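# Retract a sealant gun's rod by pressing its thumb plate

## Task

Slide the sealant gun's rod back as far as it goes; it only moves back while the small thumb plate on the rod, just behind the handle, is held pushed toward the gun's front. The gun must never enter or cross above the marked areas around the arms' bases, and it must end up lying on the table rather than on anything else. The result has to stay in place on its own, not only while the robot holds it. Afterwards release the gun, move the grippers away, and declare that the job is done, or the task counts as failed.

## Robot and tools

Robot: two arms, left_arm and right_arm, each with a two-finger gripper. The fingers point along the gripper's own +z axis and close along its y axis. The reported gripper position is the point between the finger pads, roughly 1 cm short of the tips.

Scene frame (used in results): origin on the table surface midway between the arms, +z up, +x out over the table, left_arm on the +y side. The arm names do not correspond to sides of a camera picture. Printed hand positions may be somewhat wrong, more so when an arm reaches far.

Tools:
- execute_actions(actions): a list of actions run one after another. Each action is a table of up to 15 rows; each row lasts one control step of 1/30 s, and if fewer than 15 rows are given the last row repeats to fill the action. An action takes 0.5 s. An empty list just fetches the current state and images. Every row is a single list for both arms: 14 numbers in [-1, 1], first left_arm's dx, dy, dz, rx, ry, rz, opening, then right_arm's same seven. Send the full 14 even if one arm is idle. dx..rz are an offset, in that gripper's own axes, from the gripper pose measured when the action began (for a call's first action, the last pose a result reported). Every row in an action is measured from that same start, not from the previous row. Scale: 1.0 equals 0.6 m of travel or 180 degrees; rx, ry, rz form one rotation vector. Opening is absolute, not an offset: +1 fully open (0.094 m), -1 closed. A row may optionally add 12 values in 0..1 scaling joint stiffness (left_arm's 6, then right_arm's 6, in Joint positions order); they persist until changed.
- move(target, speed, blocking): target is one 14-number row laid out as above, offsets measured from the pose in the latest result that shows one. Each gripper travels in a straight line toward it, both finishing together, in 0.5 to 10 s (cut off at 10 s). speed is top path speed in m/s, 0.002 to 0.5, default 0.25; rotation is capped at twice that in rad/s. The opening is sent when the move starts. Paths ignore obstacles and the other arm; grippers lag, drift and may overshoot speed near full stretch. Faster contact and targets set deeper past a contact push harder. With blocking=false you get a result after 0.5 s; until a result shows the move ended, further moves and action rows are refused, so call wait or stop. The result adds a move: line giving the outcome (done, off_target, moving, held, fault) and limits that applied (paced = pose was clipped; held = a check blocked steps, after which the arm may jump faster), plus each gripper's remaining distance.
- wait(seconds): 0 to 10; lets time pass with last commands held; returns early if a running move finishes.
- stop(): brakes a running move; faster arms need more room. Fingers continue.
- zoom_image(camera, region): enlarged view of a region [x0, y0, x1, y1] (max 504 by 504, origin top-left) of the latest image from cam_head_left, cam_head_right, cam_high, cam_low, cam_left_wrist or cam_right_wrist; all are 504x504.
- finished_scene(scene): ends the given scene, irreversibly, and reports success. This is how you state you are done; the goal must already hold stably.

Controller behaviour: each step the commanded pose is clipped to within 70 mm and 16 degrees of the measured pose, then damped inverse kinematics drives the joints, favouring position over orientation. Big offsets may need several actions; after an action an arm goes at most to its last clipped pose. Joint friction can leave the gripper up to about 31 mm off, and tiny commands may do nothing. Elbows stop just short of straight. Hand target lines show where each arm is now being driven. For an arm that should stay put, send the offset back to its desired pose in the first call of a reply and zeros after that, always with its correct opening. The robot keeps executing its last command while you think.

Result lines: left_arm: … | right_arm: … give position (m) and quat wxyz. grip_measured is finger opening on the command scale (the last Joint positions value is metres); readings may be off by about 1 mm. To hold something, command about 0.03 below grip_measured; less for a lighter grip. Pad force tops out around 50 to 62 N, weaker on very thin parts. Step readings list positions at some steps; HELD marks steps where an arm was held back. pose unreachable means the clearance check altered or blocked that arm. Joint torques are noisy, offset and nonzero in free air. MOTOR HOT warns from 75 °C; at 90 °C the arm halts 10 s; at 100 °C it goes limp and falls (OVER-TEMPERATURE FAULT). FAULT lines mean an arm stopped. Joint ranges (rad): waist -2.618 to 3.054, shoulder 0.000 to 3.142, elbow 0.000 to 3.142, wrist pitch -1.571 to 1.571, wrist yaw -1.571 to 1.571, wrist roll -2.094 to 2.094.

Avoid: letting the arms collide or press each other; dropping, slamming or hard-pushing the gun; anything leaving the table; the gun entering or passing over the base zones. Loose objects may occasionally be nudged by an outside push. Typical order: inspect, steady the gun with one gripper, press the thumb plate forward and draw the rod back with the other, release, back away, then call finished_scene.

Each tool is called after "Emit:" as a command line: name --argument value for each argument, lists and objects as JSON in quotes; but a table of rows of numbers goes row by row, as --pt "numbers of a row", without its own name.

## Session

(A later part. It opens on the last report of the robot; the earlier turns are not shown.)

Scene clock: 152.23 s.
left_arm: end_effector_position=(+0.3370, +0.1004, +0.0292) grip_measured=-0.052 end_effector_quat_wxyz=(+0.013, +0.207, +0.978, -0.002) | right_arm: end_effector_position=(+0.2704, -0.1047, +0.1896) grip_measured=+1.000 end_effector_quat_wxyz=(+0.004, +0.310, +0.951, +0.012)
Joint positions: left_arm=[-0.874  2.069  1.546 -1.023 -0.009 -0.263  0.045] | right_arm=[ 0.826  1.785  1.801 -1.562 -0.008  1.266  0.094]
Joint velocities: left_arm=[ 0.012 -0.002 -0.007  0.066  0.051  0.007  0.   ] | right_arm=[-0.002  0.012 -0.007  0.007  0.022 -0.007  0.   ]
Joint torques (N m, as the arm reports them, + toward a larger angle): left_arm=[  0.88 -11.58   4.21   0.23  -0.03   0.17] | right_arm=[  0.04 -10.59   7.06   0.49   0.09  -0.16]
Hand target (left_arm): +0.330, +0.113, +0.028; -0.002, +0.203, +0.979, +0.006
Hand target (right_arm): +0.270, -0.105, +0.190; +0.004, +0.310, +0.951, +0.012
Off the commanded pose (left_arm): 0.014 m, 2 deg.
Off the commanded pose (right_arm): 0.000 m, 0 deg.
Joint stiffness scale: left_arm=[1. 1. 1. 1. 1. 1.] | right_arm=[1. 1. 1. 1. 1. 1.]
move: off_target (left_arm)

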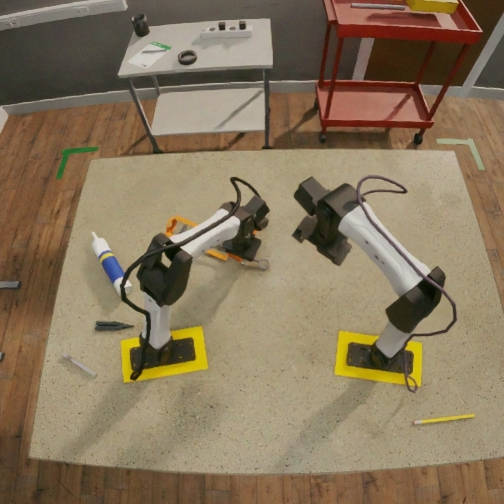

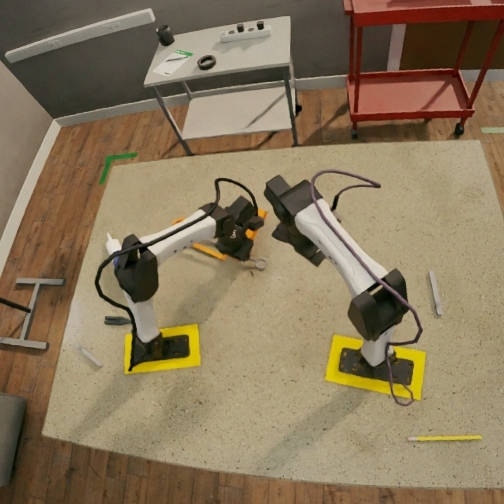

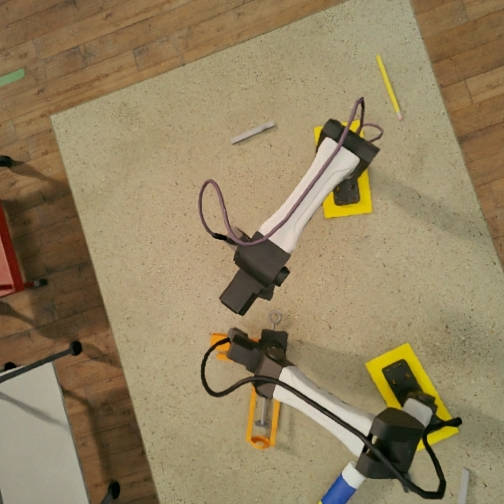

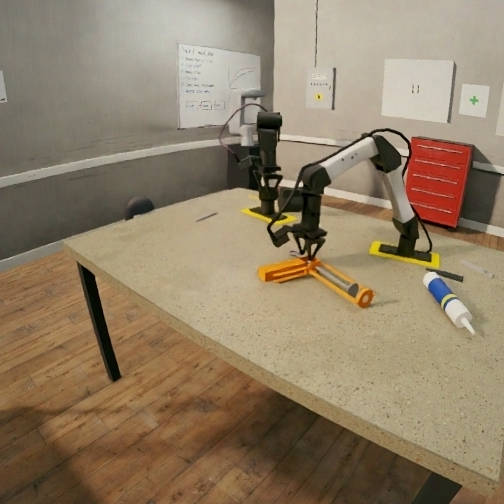

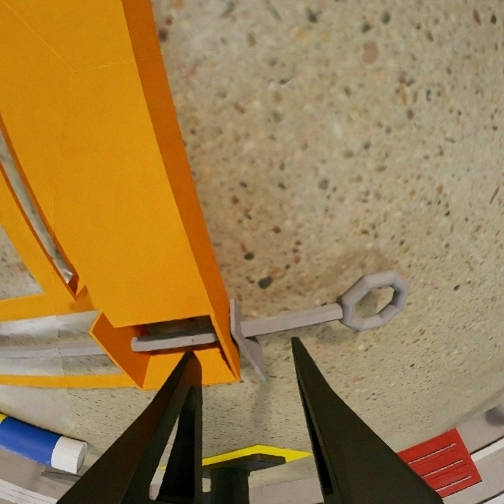

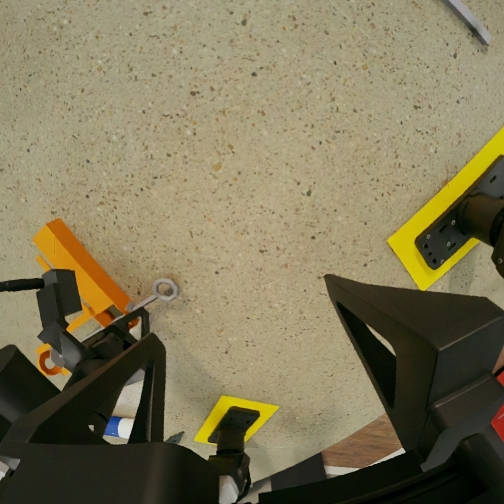

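Emit:
move --target '[0.0, 0.0, 0.02, 0, 0, 0, -0.05, 0, 0, 0, 0, 0, 0, 1]' --speed 0.04

Emit:
zoom_image --camera "cam_low" --region '[270, 220, 340, 280]'

Scene clock: 158.53 s.
left_arm: end_effector_position=(+0.3417, +0.0965, +0.0294) grip_measured=-0.052 end_effector_quat_wxyz=(+0.024, +0.207, +0.978, -0.007) | right_arm: end_effector_position=(+0.2704, -0.1047, +0.1896) grip_measured=+1.000 end_effector_quat_wxyz=(+0.004, +0.310, +0.951, +0.012)
Joint positions: left_arm=[-0.874  2.069  1.546 -0.998 -0.009 -0.263  0.045] | right_arm=[ 0.826  1.785  1.801 -1.562 -0.008  1.266  0.094]
Joint velocities: left_arm=[ 0.002 -0.012 -0.012 -0.051 -0.066  0.066  0.001] | right_arm=[-0.007  0.017  0.007 -0.037 -0.066 -0.037  0.   ]
Joint torques (N m, as the arm reports them, + toward a larger angle): left_arm=[ 0.02 -9.24  4.14  0.59 -0.03  0.11] | right_arm=[  0.01 -10.61   7.07   0.49   0.09  -0.16]
Hand target (left_arm): +0.337, +0.100, +0.017; +0.013, +0.207, +0.978, -0.002
Hand target (right_arm): +0.270, -0.105, +0.190; +0.004, +0.310, +0.951, +0.012
Off the commanded pose (left_arm): 0.014 m, 1 deg.
Off the commanded pose (right_arm): 0.000 m, 0 deg.
Joint stiffness scale: left_arm=[1. 1. 1. 1. 1. 1.] | right_arm=[1. 1. 1. 1. 1. 1.]
move: off_target (left_arm)

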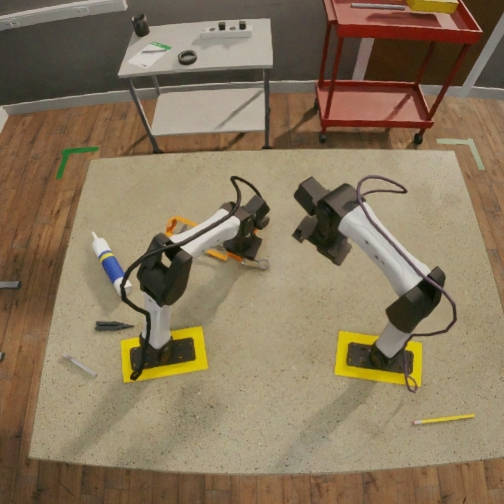

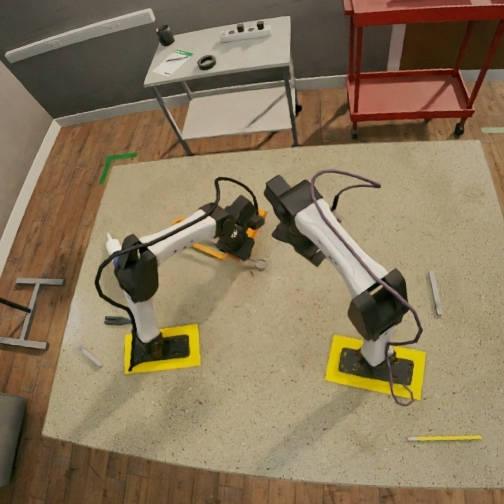

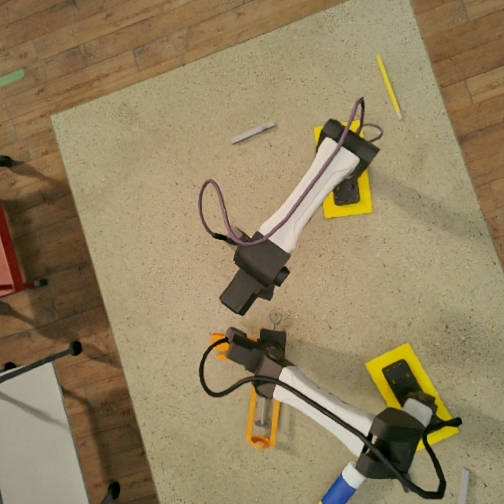

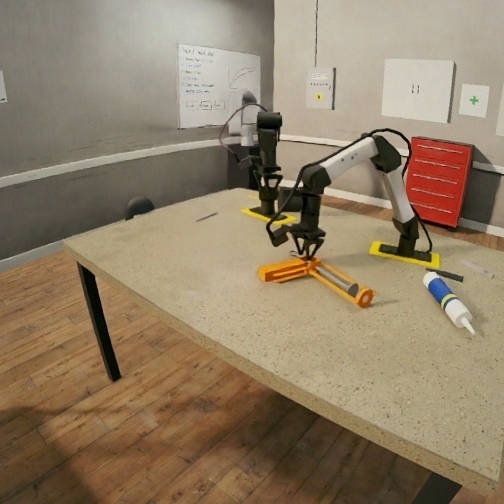

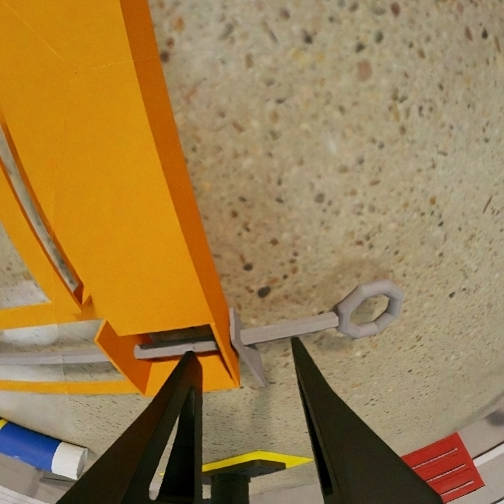

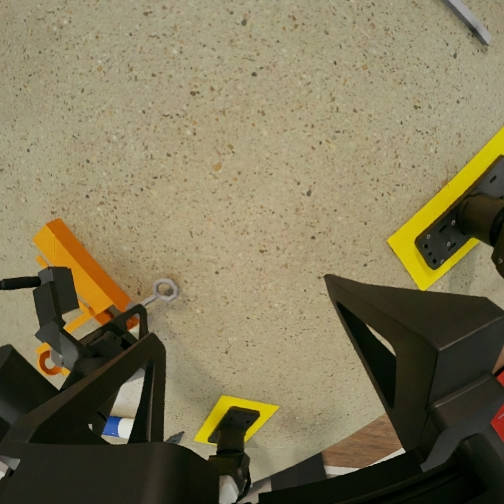

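Region (270, 220, 340, 280) of cam_low's 504x504 image, scaled by 7.200, with more detail than that image has; it fills the top 432 rows of this view, and the rest is white.

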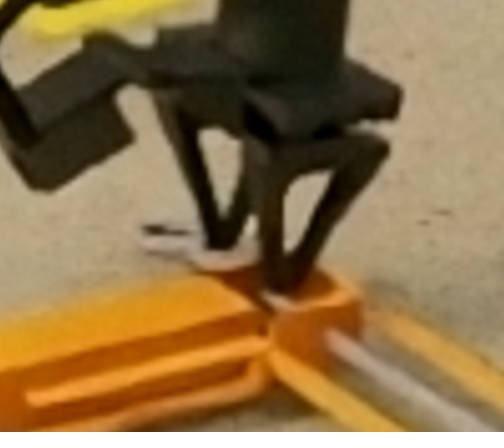

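Emit:
move --target '[-0.004, 0.0, 0.033, 0, 0, 0, -0.05, 0, 0, 0, 0, 0, 0, 1]' --speed 0.04

Emit:
zoom_image --camera "cam_low" --region '[270, 220, 340, 280]'

Scene clock: 166.03 s.
left_arm: end_effector_position=(+0.3454, +0.0937, +0.0260) grip_measured=-0.052 end_effector_quat_wxyz=(+0.030, +0.207, +0.978, -0.010) | right_arm: end_effector_position=(+0.2704, -0.1047, +0.1896) grip_measured=+1.000 end_effector_quat_wxyz=(+0.004, +0.310, +0.951, +0.012)
Joint positions: left_arm=[-0.874  2.078  1.546 -0.976 -0.009 -0.263  0.045] | right_arm=[ 0.826  1.785  1.801 -1.562 -0.008  1.266  0.094]
Joint velocities: left_arm=[ 0.002  0.002  0.007  0.007  0.007  0.037 -0.001] | right_arm=[-0.012  0.007 -0.012 -0.007  0.007  0.051  0.   ]
Joint torques (N m, as the arm reports them, + toward a larger angle): left_arm=[ 0.05 -8.54  4.05  0.87 -0.05  0.13] | right_arm=[  0.01 -10.62   7.05   0.5    0.09  -0.15]
Hand target (left_arm): +0.344, +0.095, +0.010; +0.024, +0.207, +0.978, -0.007
Hand target (right_arm): +0.270, -0.105, +0.190; +0.004, +0.310, +0.951, +0.012
Off the commanded pose (left_arm): 0.016 m, 1 deg.
Off the commanded pose (right_arm): 0.000 m, 0 deg.
Joint stiffness scale: left_arm=[1. 1. 1. 1. 1. 1.] | right_arm=[1. 1. 1. 1. 1. 1.]
move: off_target (left_arm)

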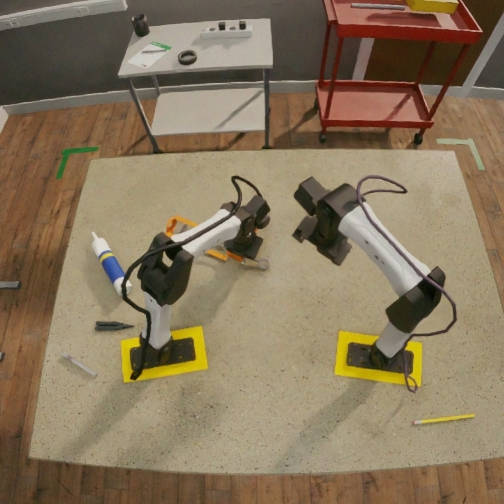

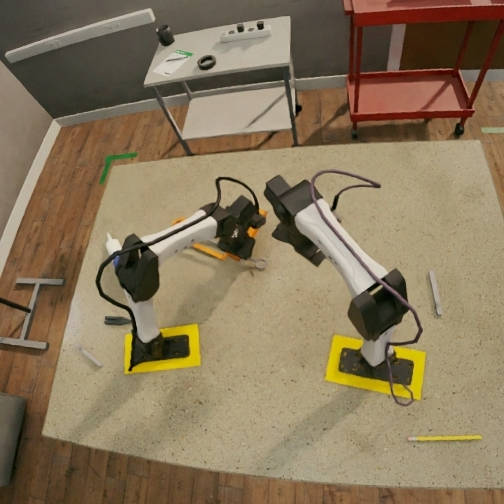

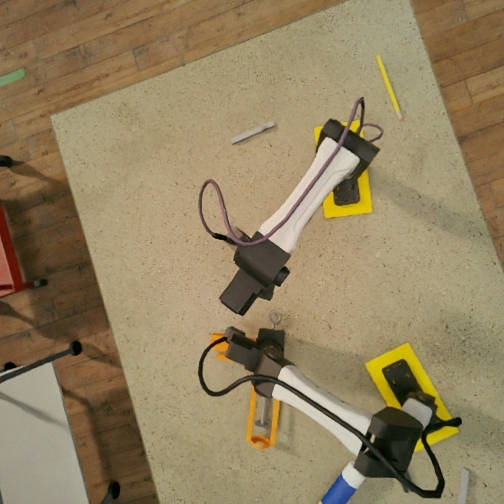

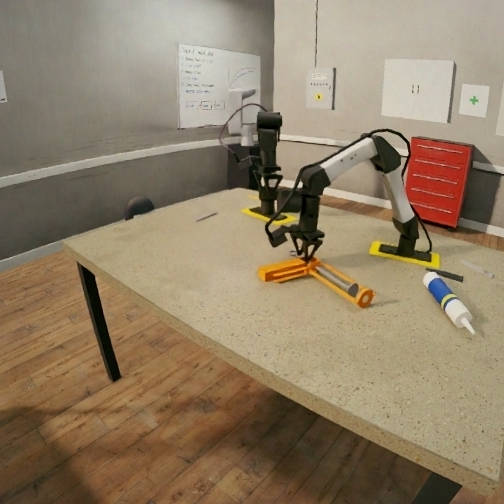

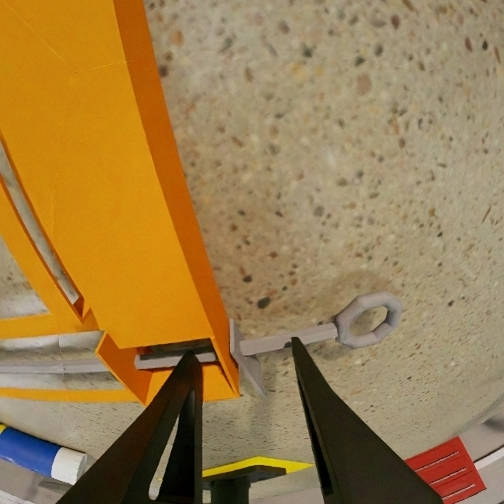

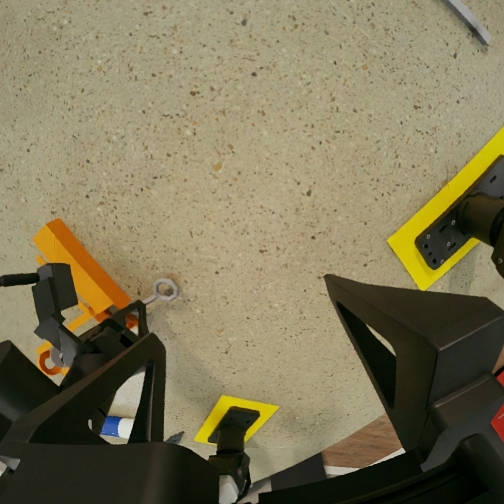

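Region (270, 220, 340, 280) of cam_low's 504x504 image, scaled by 7.200, with more detail than that image has; it fills the top 432 rows of this view, and the rest is white.

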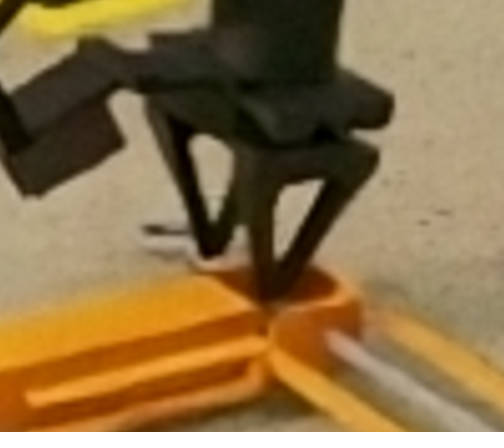

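Emit:
move --target '[0.0, 0.0, 0.0, 0, 0, 0, -0.8, 0, 0, 0, 0, 0, 0, 1]' --speed 0.04

Emit:
zoom_image --camera "cam_low" --region '[270, 220, 340, 280]'

Scene clock: 172.20 s.
left_arm: end_effector_position=(+0.3462, +0.0951, +0.0261) grip_measured=-0.798 end_effector_quat_wxyz=(+0.032, +0.207, +0.978, -0.006) | right_arm: end_effector_position=(+0.2704, -0.1047, +0.1896) grip_measured=+1.000 end_effector_quat_wxyz=(+0.004, +0.310, +0.951, +0.012)
Joint positions: left_arm=[-0.874  2.078  1.546 -0.976 -0.019 -0.262  0.01 ] | right_arm=[ 0.826  1.785  1.801 -1.562 -0.008  1.266  0.094]
Joint velocities: left_arm=[-0.007 -0.012  0.007  0.007 -0.007 -0.007  0.002] | right_arm=[-0.002 -0.007  0.017  0.037 -0.095  0.139  0.   ]
Joint torques (N m, as the arm reports them, + toward a larger angle): left_arm=[  0.03 -10.41   6.26   0.53   0.06   0.11] | right_arm=[  0.   -10.59   7.05   0.49   0.09  -0.16]
Hand target (left_arm): +0.345, +0.094, +0.026; +0.030, +0.207, +0.978, -0.010
Hand target (right_arm): +0.270, -0.105, +0.190; +0.004, +0.310, +0.951, +0.012
Off the commanded pose (left_arm): 0.002 m, 1 deg.
Off the commanded pose (right_arm): 0.000 m, 0 deg.
Joint stiffness scale: left_arm=[1. 1. 1. 1. 1. 1.] | right_arm=[1. 1. 1. 1. 1. 1.]
move: done

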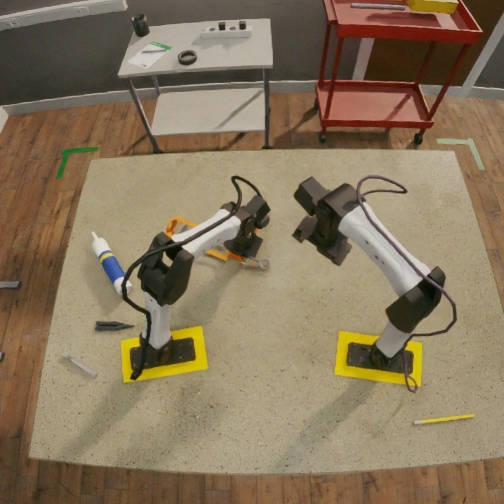

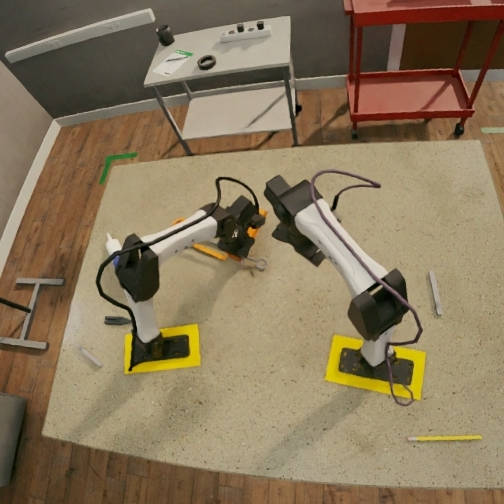

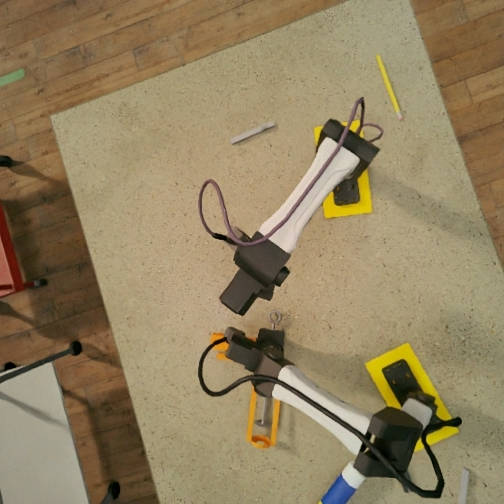

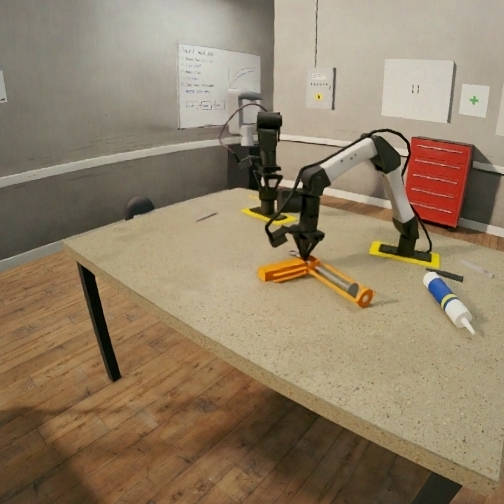

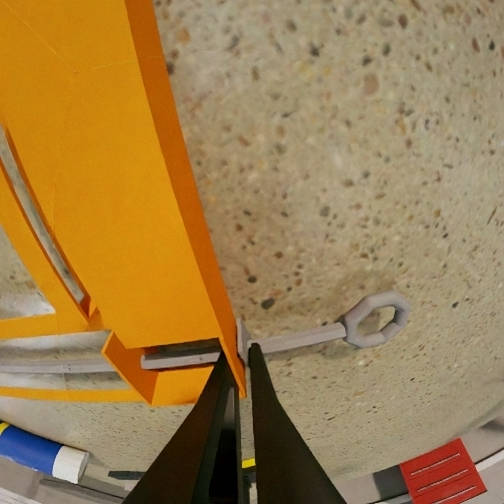

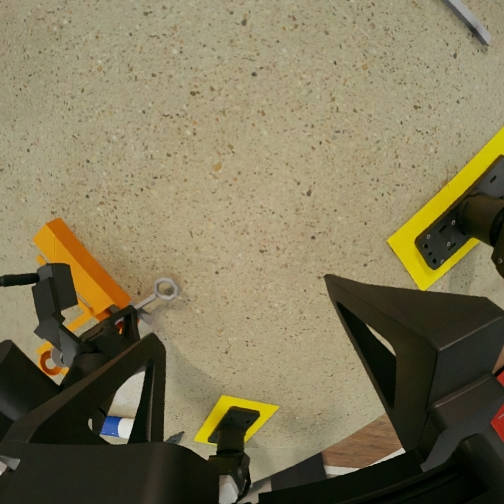

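Region (270, 220, 340, 280) of cam_low's 504x504 image, scaled by 7.200, with more detail than that image has; it fills the top 432 rows of this view, and the rest is white.

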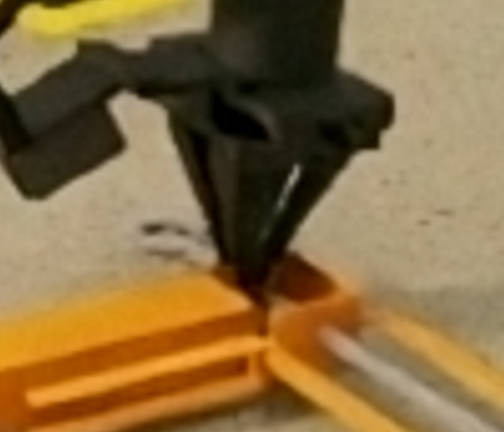

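Emit:
move --target '[0.0, 0.0, 0.0, 0, 0, 0, -1, 0.051, 0.14, 0.2, -0.294, -0.237, -0.509, 0.3]' --speed 0.35

Scene clock: 204.10 s.
left_arm: end_effector_position=(+0.3465, +0.0955, +0.0261) grip_measured=-0.915 end_effector_quat_wxyz=(+0.032, +0.207, +0.978, -0.004) | right_arm: end_effector_position=(+0.3049, -0.0088, +0.0892) grip_measured=+0.302 end_effector_quat_wxyz=(+0.445, -0.471, +0.708, +0.281)
Joint positions: left_arm=[-0.874  2.078  1.546 -0.977 -0.022 -0.263  0.004] | right_arm=[ 0.762  1.611  0.613  0.461 -0.511 -0.307  0.061]
Joint velocities: left_arm=[ 0.002 -0.007  0.002  0.037 -0.037  0.007  0.001] | right_arm=[ 0.002 -0.007 -0.002  0.007  0.037 -0.037 -0.   ]
Joint torques (N m, as the arm reports them, + toward a larger angle): left_arm=[  0.03 -10.42   6.26   0.52   0.     0.12] | right_arm=[-0.77 -6.23  4.82  2.34 -0.14 -0.25]
Hand target (left_arm): +0.346, +0.095, +0.026; +0.032, +0.207, +0.978, -0.006
Hand target (right_arm): +0.298, -0.015, +0.070; +0.426, -0.473, +0.718, +0.281
Off the commanded pose (left_arm): 0.001 m, 0 deg.
Off the commanded pose (right_arm): 0.021 m, 2 deg.
Joint stiffness scale: left_arm=[1. 1. 1. 1. 1. 1.] | right_arm=[1. 1. 1. 1. 1. 1.]
move: off_target (right_arm)

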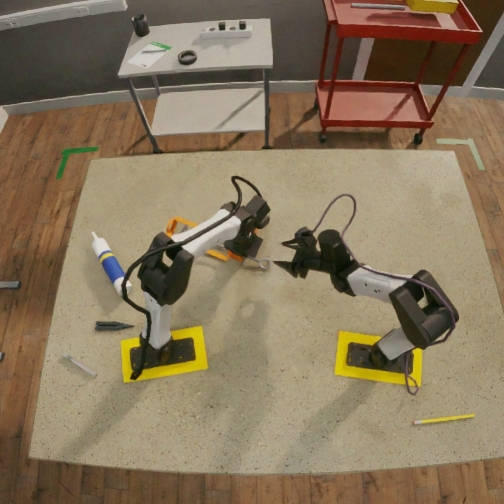

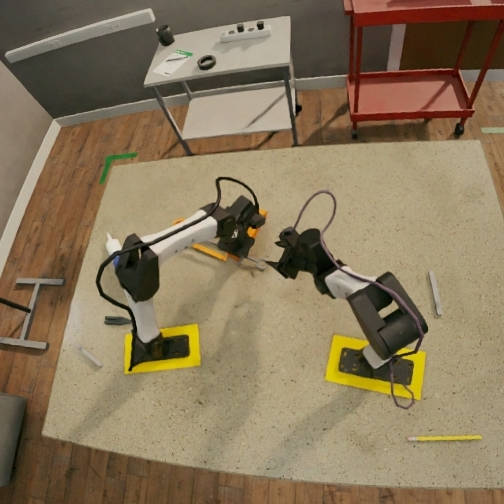

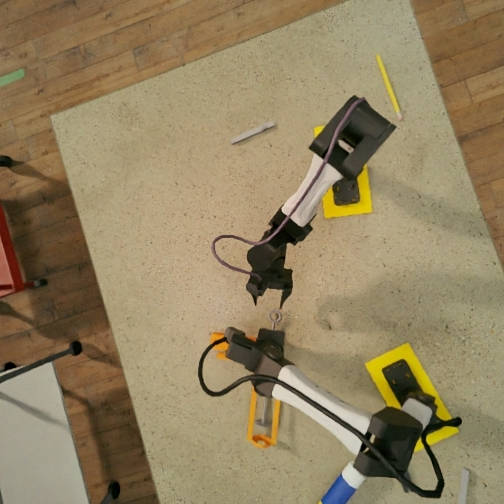

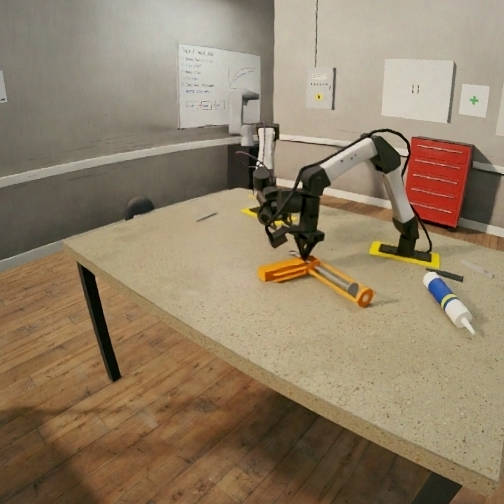

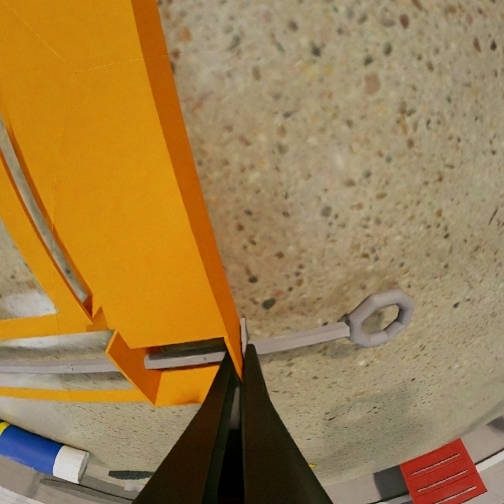

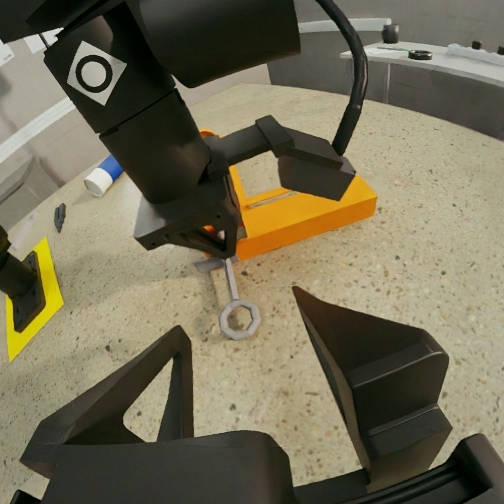

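Emit:
zoom_image --camera "cam_right_wrist" --region '[160, 200, 300, 340]'

Emit:
zoom_image --camera "cam_left_wrist" --region '[170, 290, 310, 430]'

Emit:
zoom_image --camera "cam_head_right" --region '[210, 230, 290, 290]'

Region (160, 200, 300, 340) of cam_right_wrist's 504x504 image, scaled by 3.600, with more detail than that image has.

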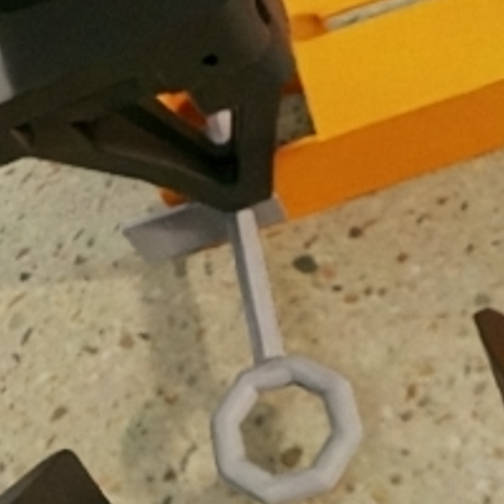

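Region (170, 290, 310, 430) of cam_left_wrist's 504x504 image, scaled by 3.600, with more detail than that image has.

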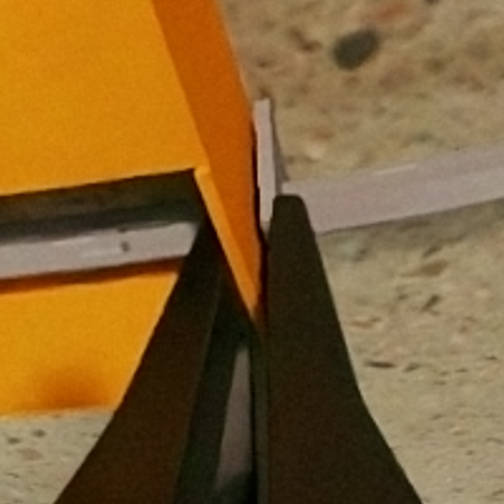

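Region (210, 230, 290, 290) of cam_head_right's 504x504 image, scaled by 6.300, with more detail than that image has; it fills the top 378 rows of this view, and the rest is white.

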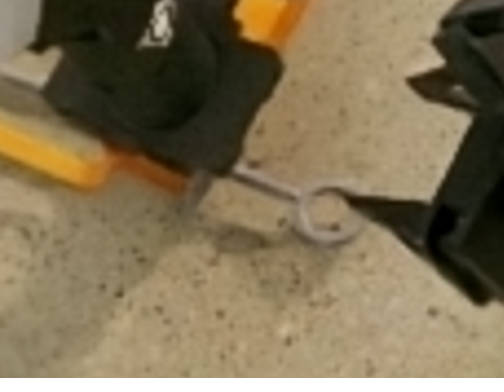

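Emit:
move --target '[0.0, 0.0, 0.0, 0, 0, 0, -1, 0.055, 0.0, 0.07, 0, 0, 0, 0.3]' --speed 0.1

Scene clock: 227.17 s.
left_arm: end_effector_position=(+0.3465, +0.0955, +0.0261) grip_measured=-0.915 end_effector_quat_wxyz=(+0.032, +0.207, +0.978, -0.004) | right_arm: end_effector_position=(+0.3123, +0.0067, +0.0436) grip_measured=+0.302 end_effector_quat_wxyz=(+0.443, -0.474, +0.707, +0.281)
Joint positions: left_arm=[-0.874  2.078  1.546 -0.977 -0.022 -0.263  0.004] | right_arm=[ 0.791  1.835  0.613  0.688 -0.488 -0.296  0.061]
Joint velocities: left_arm=[-0.017  0.007 -0.012 -0.007 -0.022 -0.022  0.001] | right_arm=[ 0.002  0.002  0.012 -0.051  0.022 -0.051 -0.   ]
Joint torques (N m, as the arm reports them, + toward a larger angle): left_arm=[  0.03 -10.42   6.26   0.52  -0.03   0.12] | right_arm=[ 0.75 -7.89  7.64  2.35  0.02 -0.06]
Hand target (left_arm): +0.346, +0.096, +0.026; +0.032, +0.207, +0.978, -0.004
Hand target (right_arm): +0.316, +0.011, +0.042; +0.445, -0.472, +0.708, +0.280
Off the commanded pose (left_arm): 0.000 m, 0 deg.
Off the commanded pose (right_arm): 0.006 m, 0 deg.
Joint stiffness scale: left_arm=[1. 1. 1. 1. 1. 1.] | right_arm=[1. 1. 1. 1. 1. 1.]
move: done

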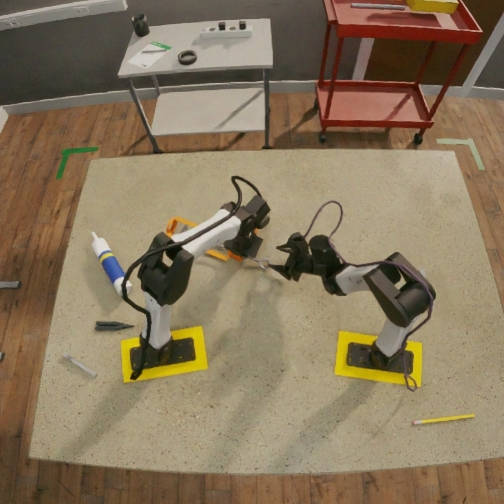

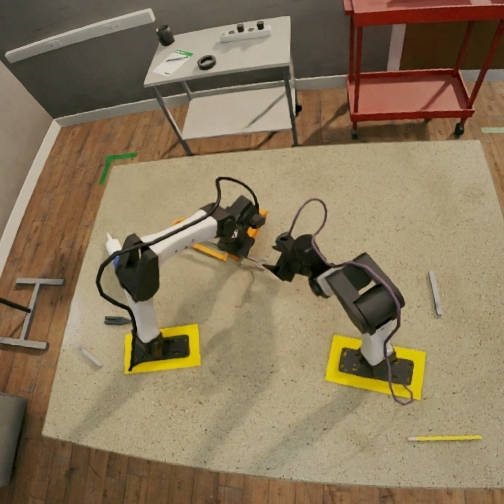

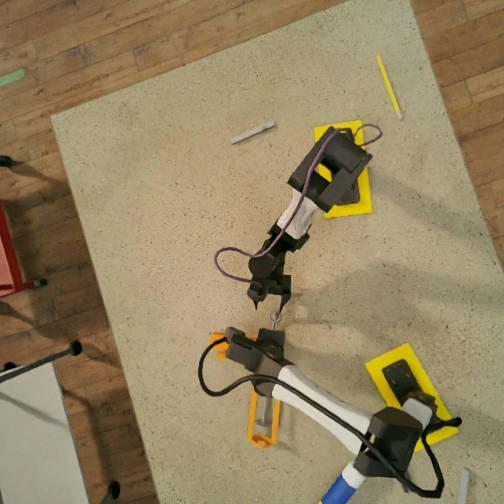

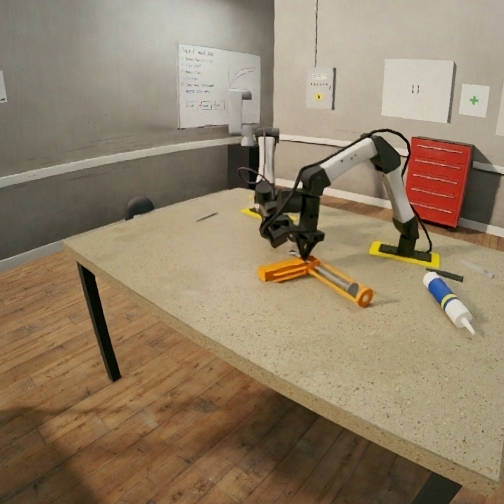

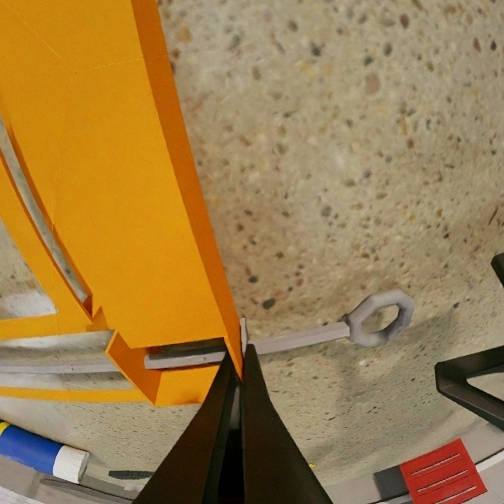

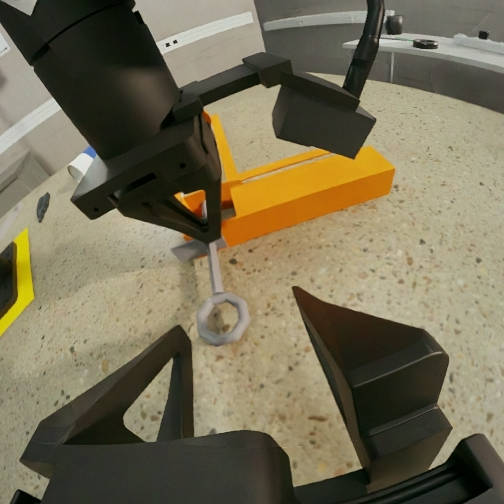

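Emit:
zoom_image --camera "cam_right_wrist" --region '[140, 180, 280, 300]'

Region (140, 180, 280, 300) of cam_right_wrist's 504x504 image, scaled by 3.600, with more detail than that image has; it fills the top 432 rows of this view, and the rest is white.

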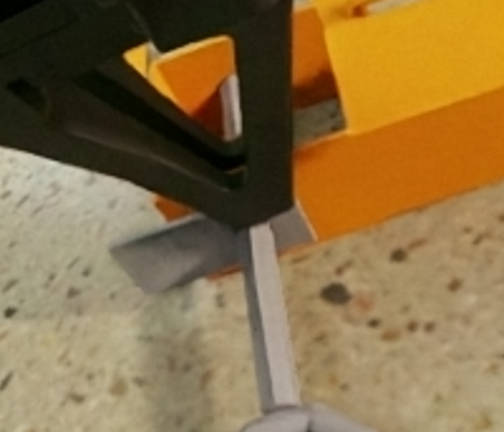

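Emit:
move --target '[0.0, 0.0, 0.0, 0, 0, 0, -1, 0.018, 0.01, 0.04, 0, 0, 0, 0.3]' --speed 0.06

Scene clock: 240.23 s.
left_arm: end_effector_position=(+0.3465, +0.0955, +0.0261) grip_measured=-0.915 end_effector_quat_wxyz=(+0.032, +0.207, +0.978, -0.004) | right_arm: end_effector_position=(+0.3070, +0.0164, +0.0219) grip_measured=+0.302 end_effector_quat_wxyz=(+0.436, -0.477, +0.709, +0.281)
Joint positions: left_arm=[-0.874  2.078  1.546 -0.977 -0.022 -0.263  0.004] | right_arm=[ 0.827  1.926  0.613  0.771 -0.462 -0.282  0.061]
Joint velocities: left_arm=[-0.007  0.007 -0.012  0.022 -0.051  0.007 -0.001] | right_arm=[-0.002  0.012  0.007  0.007 -0.007 -0.007  0.001]
Joint torques (N m, as the arm reports them, + toward a larger angle): left_arm=[  0.03 -10.42   6.24   0.52  -0.03   0.12] | right_arm=[ 0.69 -8.29  8.19  2.33  0.01 -0.07]
Hand target (left_arm): +0.346, +0.096, +0.026; +0.032, +0.207, +0.978, -0.004
Hand target (right_arm): +0.314, +0.024, +0.024; +0.443, -0.474, +0.707, +0.280
Off the commanded pose (left_arm): 0.000 m, 0 deg.
Off the commanded pose (right_arm): 0.010 m, 1 deg.
Joint stiffness scale: left_arm=[1. 1. 1. 1. 1. 1.] | right_arm=[1. 1. 1. 1. 1. 1.]
move: done

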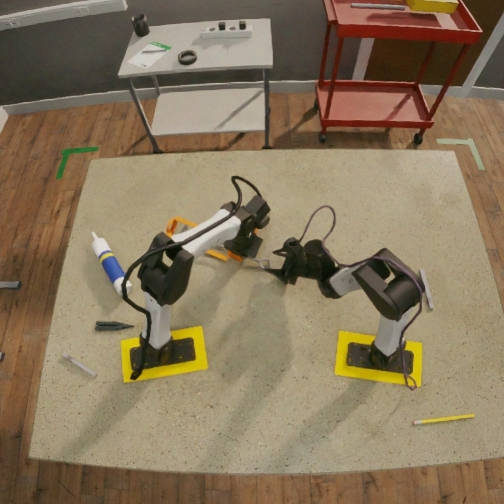

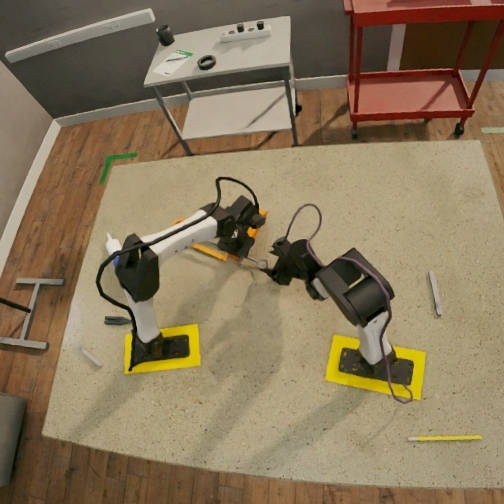

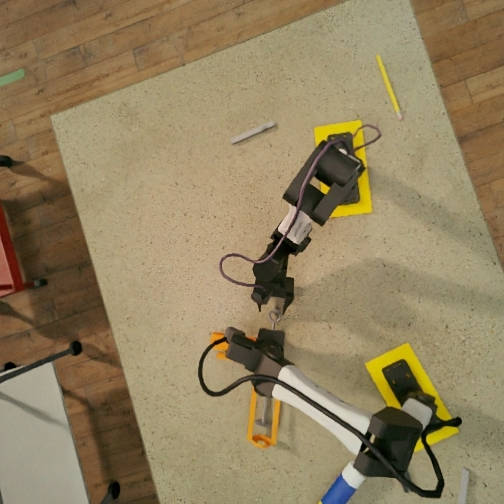

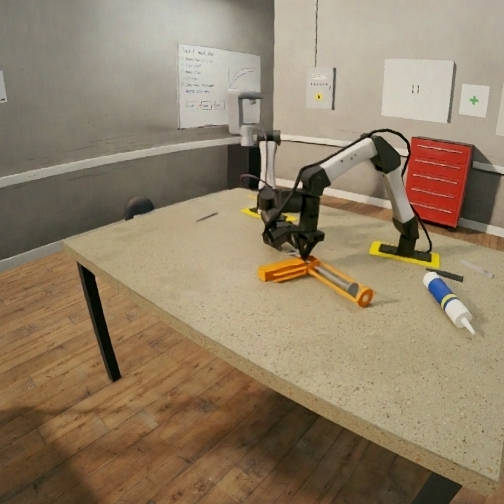

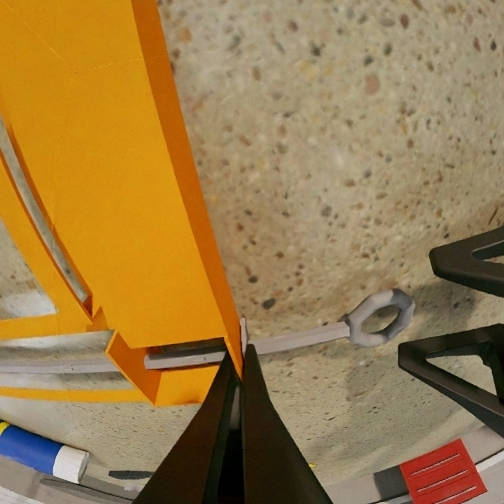

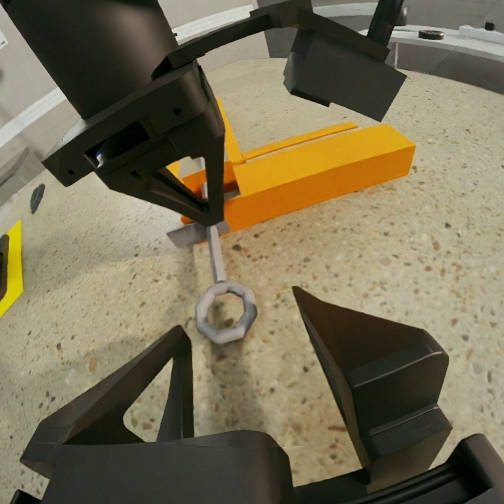

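Emit:
move --target '[0.0, 0.0, 0.0, 0, 0, 0, -1, -0.02, 0.005, 0.05, 0, 0, 0, 0.3]' --speed 0.06

Scene clock: 245.60 s.
left_arm: end_effector_position=(+0.3465, +0.0955, +0.0261) grip_measured=-0.915 end_effector_quat_wxyz=(+0.032, +0.207, +0.978, -0.004) | right_arm: end_effector_position=(+0.3156, +0.0440, +0.0287) grip_measured=+0.302 end_effector_quat_wxyz=(+0.449, -0.480, +0.699, +0.282)
Joint positions: left_arm=[-0.874  2.078  1.546 -0.977 -0.022 -0.263  0.004] | right_arm=[ 0.878  1.975  0.701  0.773 -0.423 -0.262  0.061]
Joint velocities: left_arm=[ 0.002 -0.017  0.002 -0.007  0.066 -0.022 -0.002] | right_arm=[-0.002 -0.002 -0.007  0.022  0.022  0.037  0.   ]
Joint torques (N m, as the arm reports them, + toward a larger angle): left_arm=[  0.03 -10.43   6.25   0.52  -0.03   0.12] | right_arm=[ 0.66 -8.81  7.68  2.07  0.03 -0.08]
Hand target (left_arm): +0.346, +0.096, +0.026; +0.032, +0.207, +0.978, -0.004
Hand target (right_arm): +0.317, +0.047, +0.019; +0.437, -0.478, +0.709, +0.280
Off the commanded pose (left_arm): 0.000 m, 0 deg.
Off the commanded pose (right_arm): 0.011 m, 2 deg.
Joint stiffness scale: left_arm=[1. 1. 1. 1. 1. 1.] | right_arm=[1. 1. 1. 1. 1. 1.]
move: off_target (right_arm)

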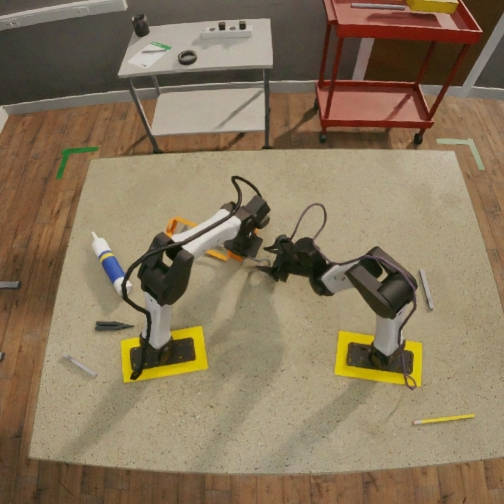

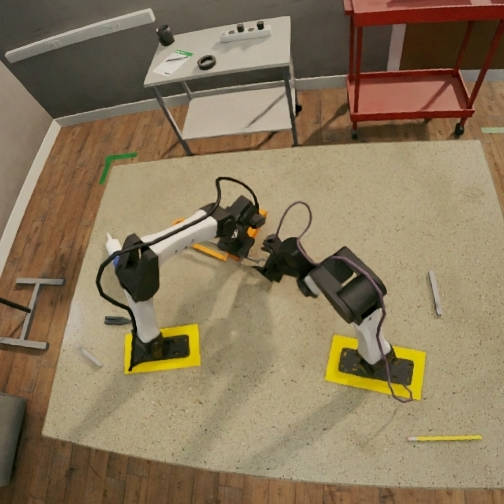

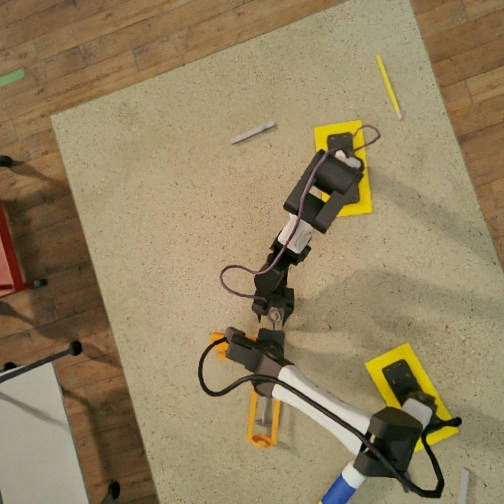

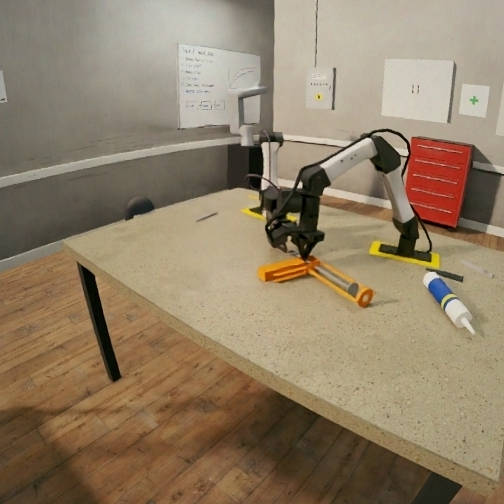

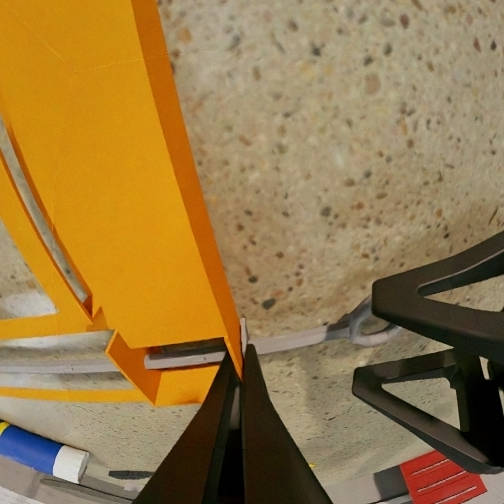

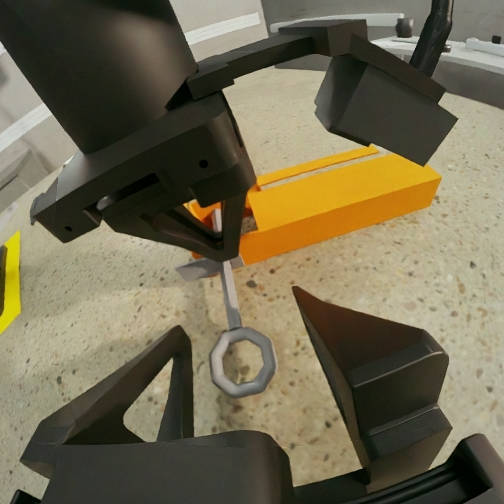

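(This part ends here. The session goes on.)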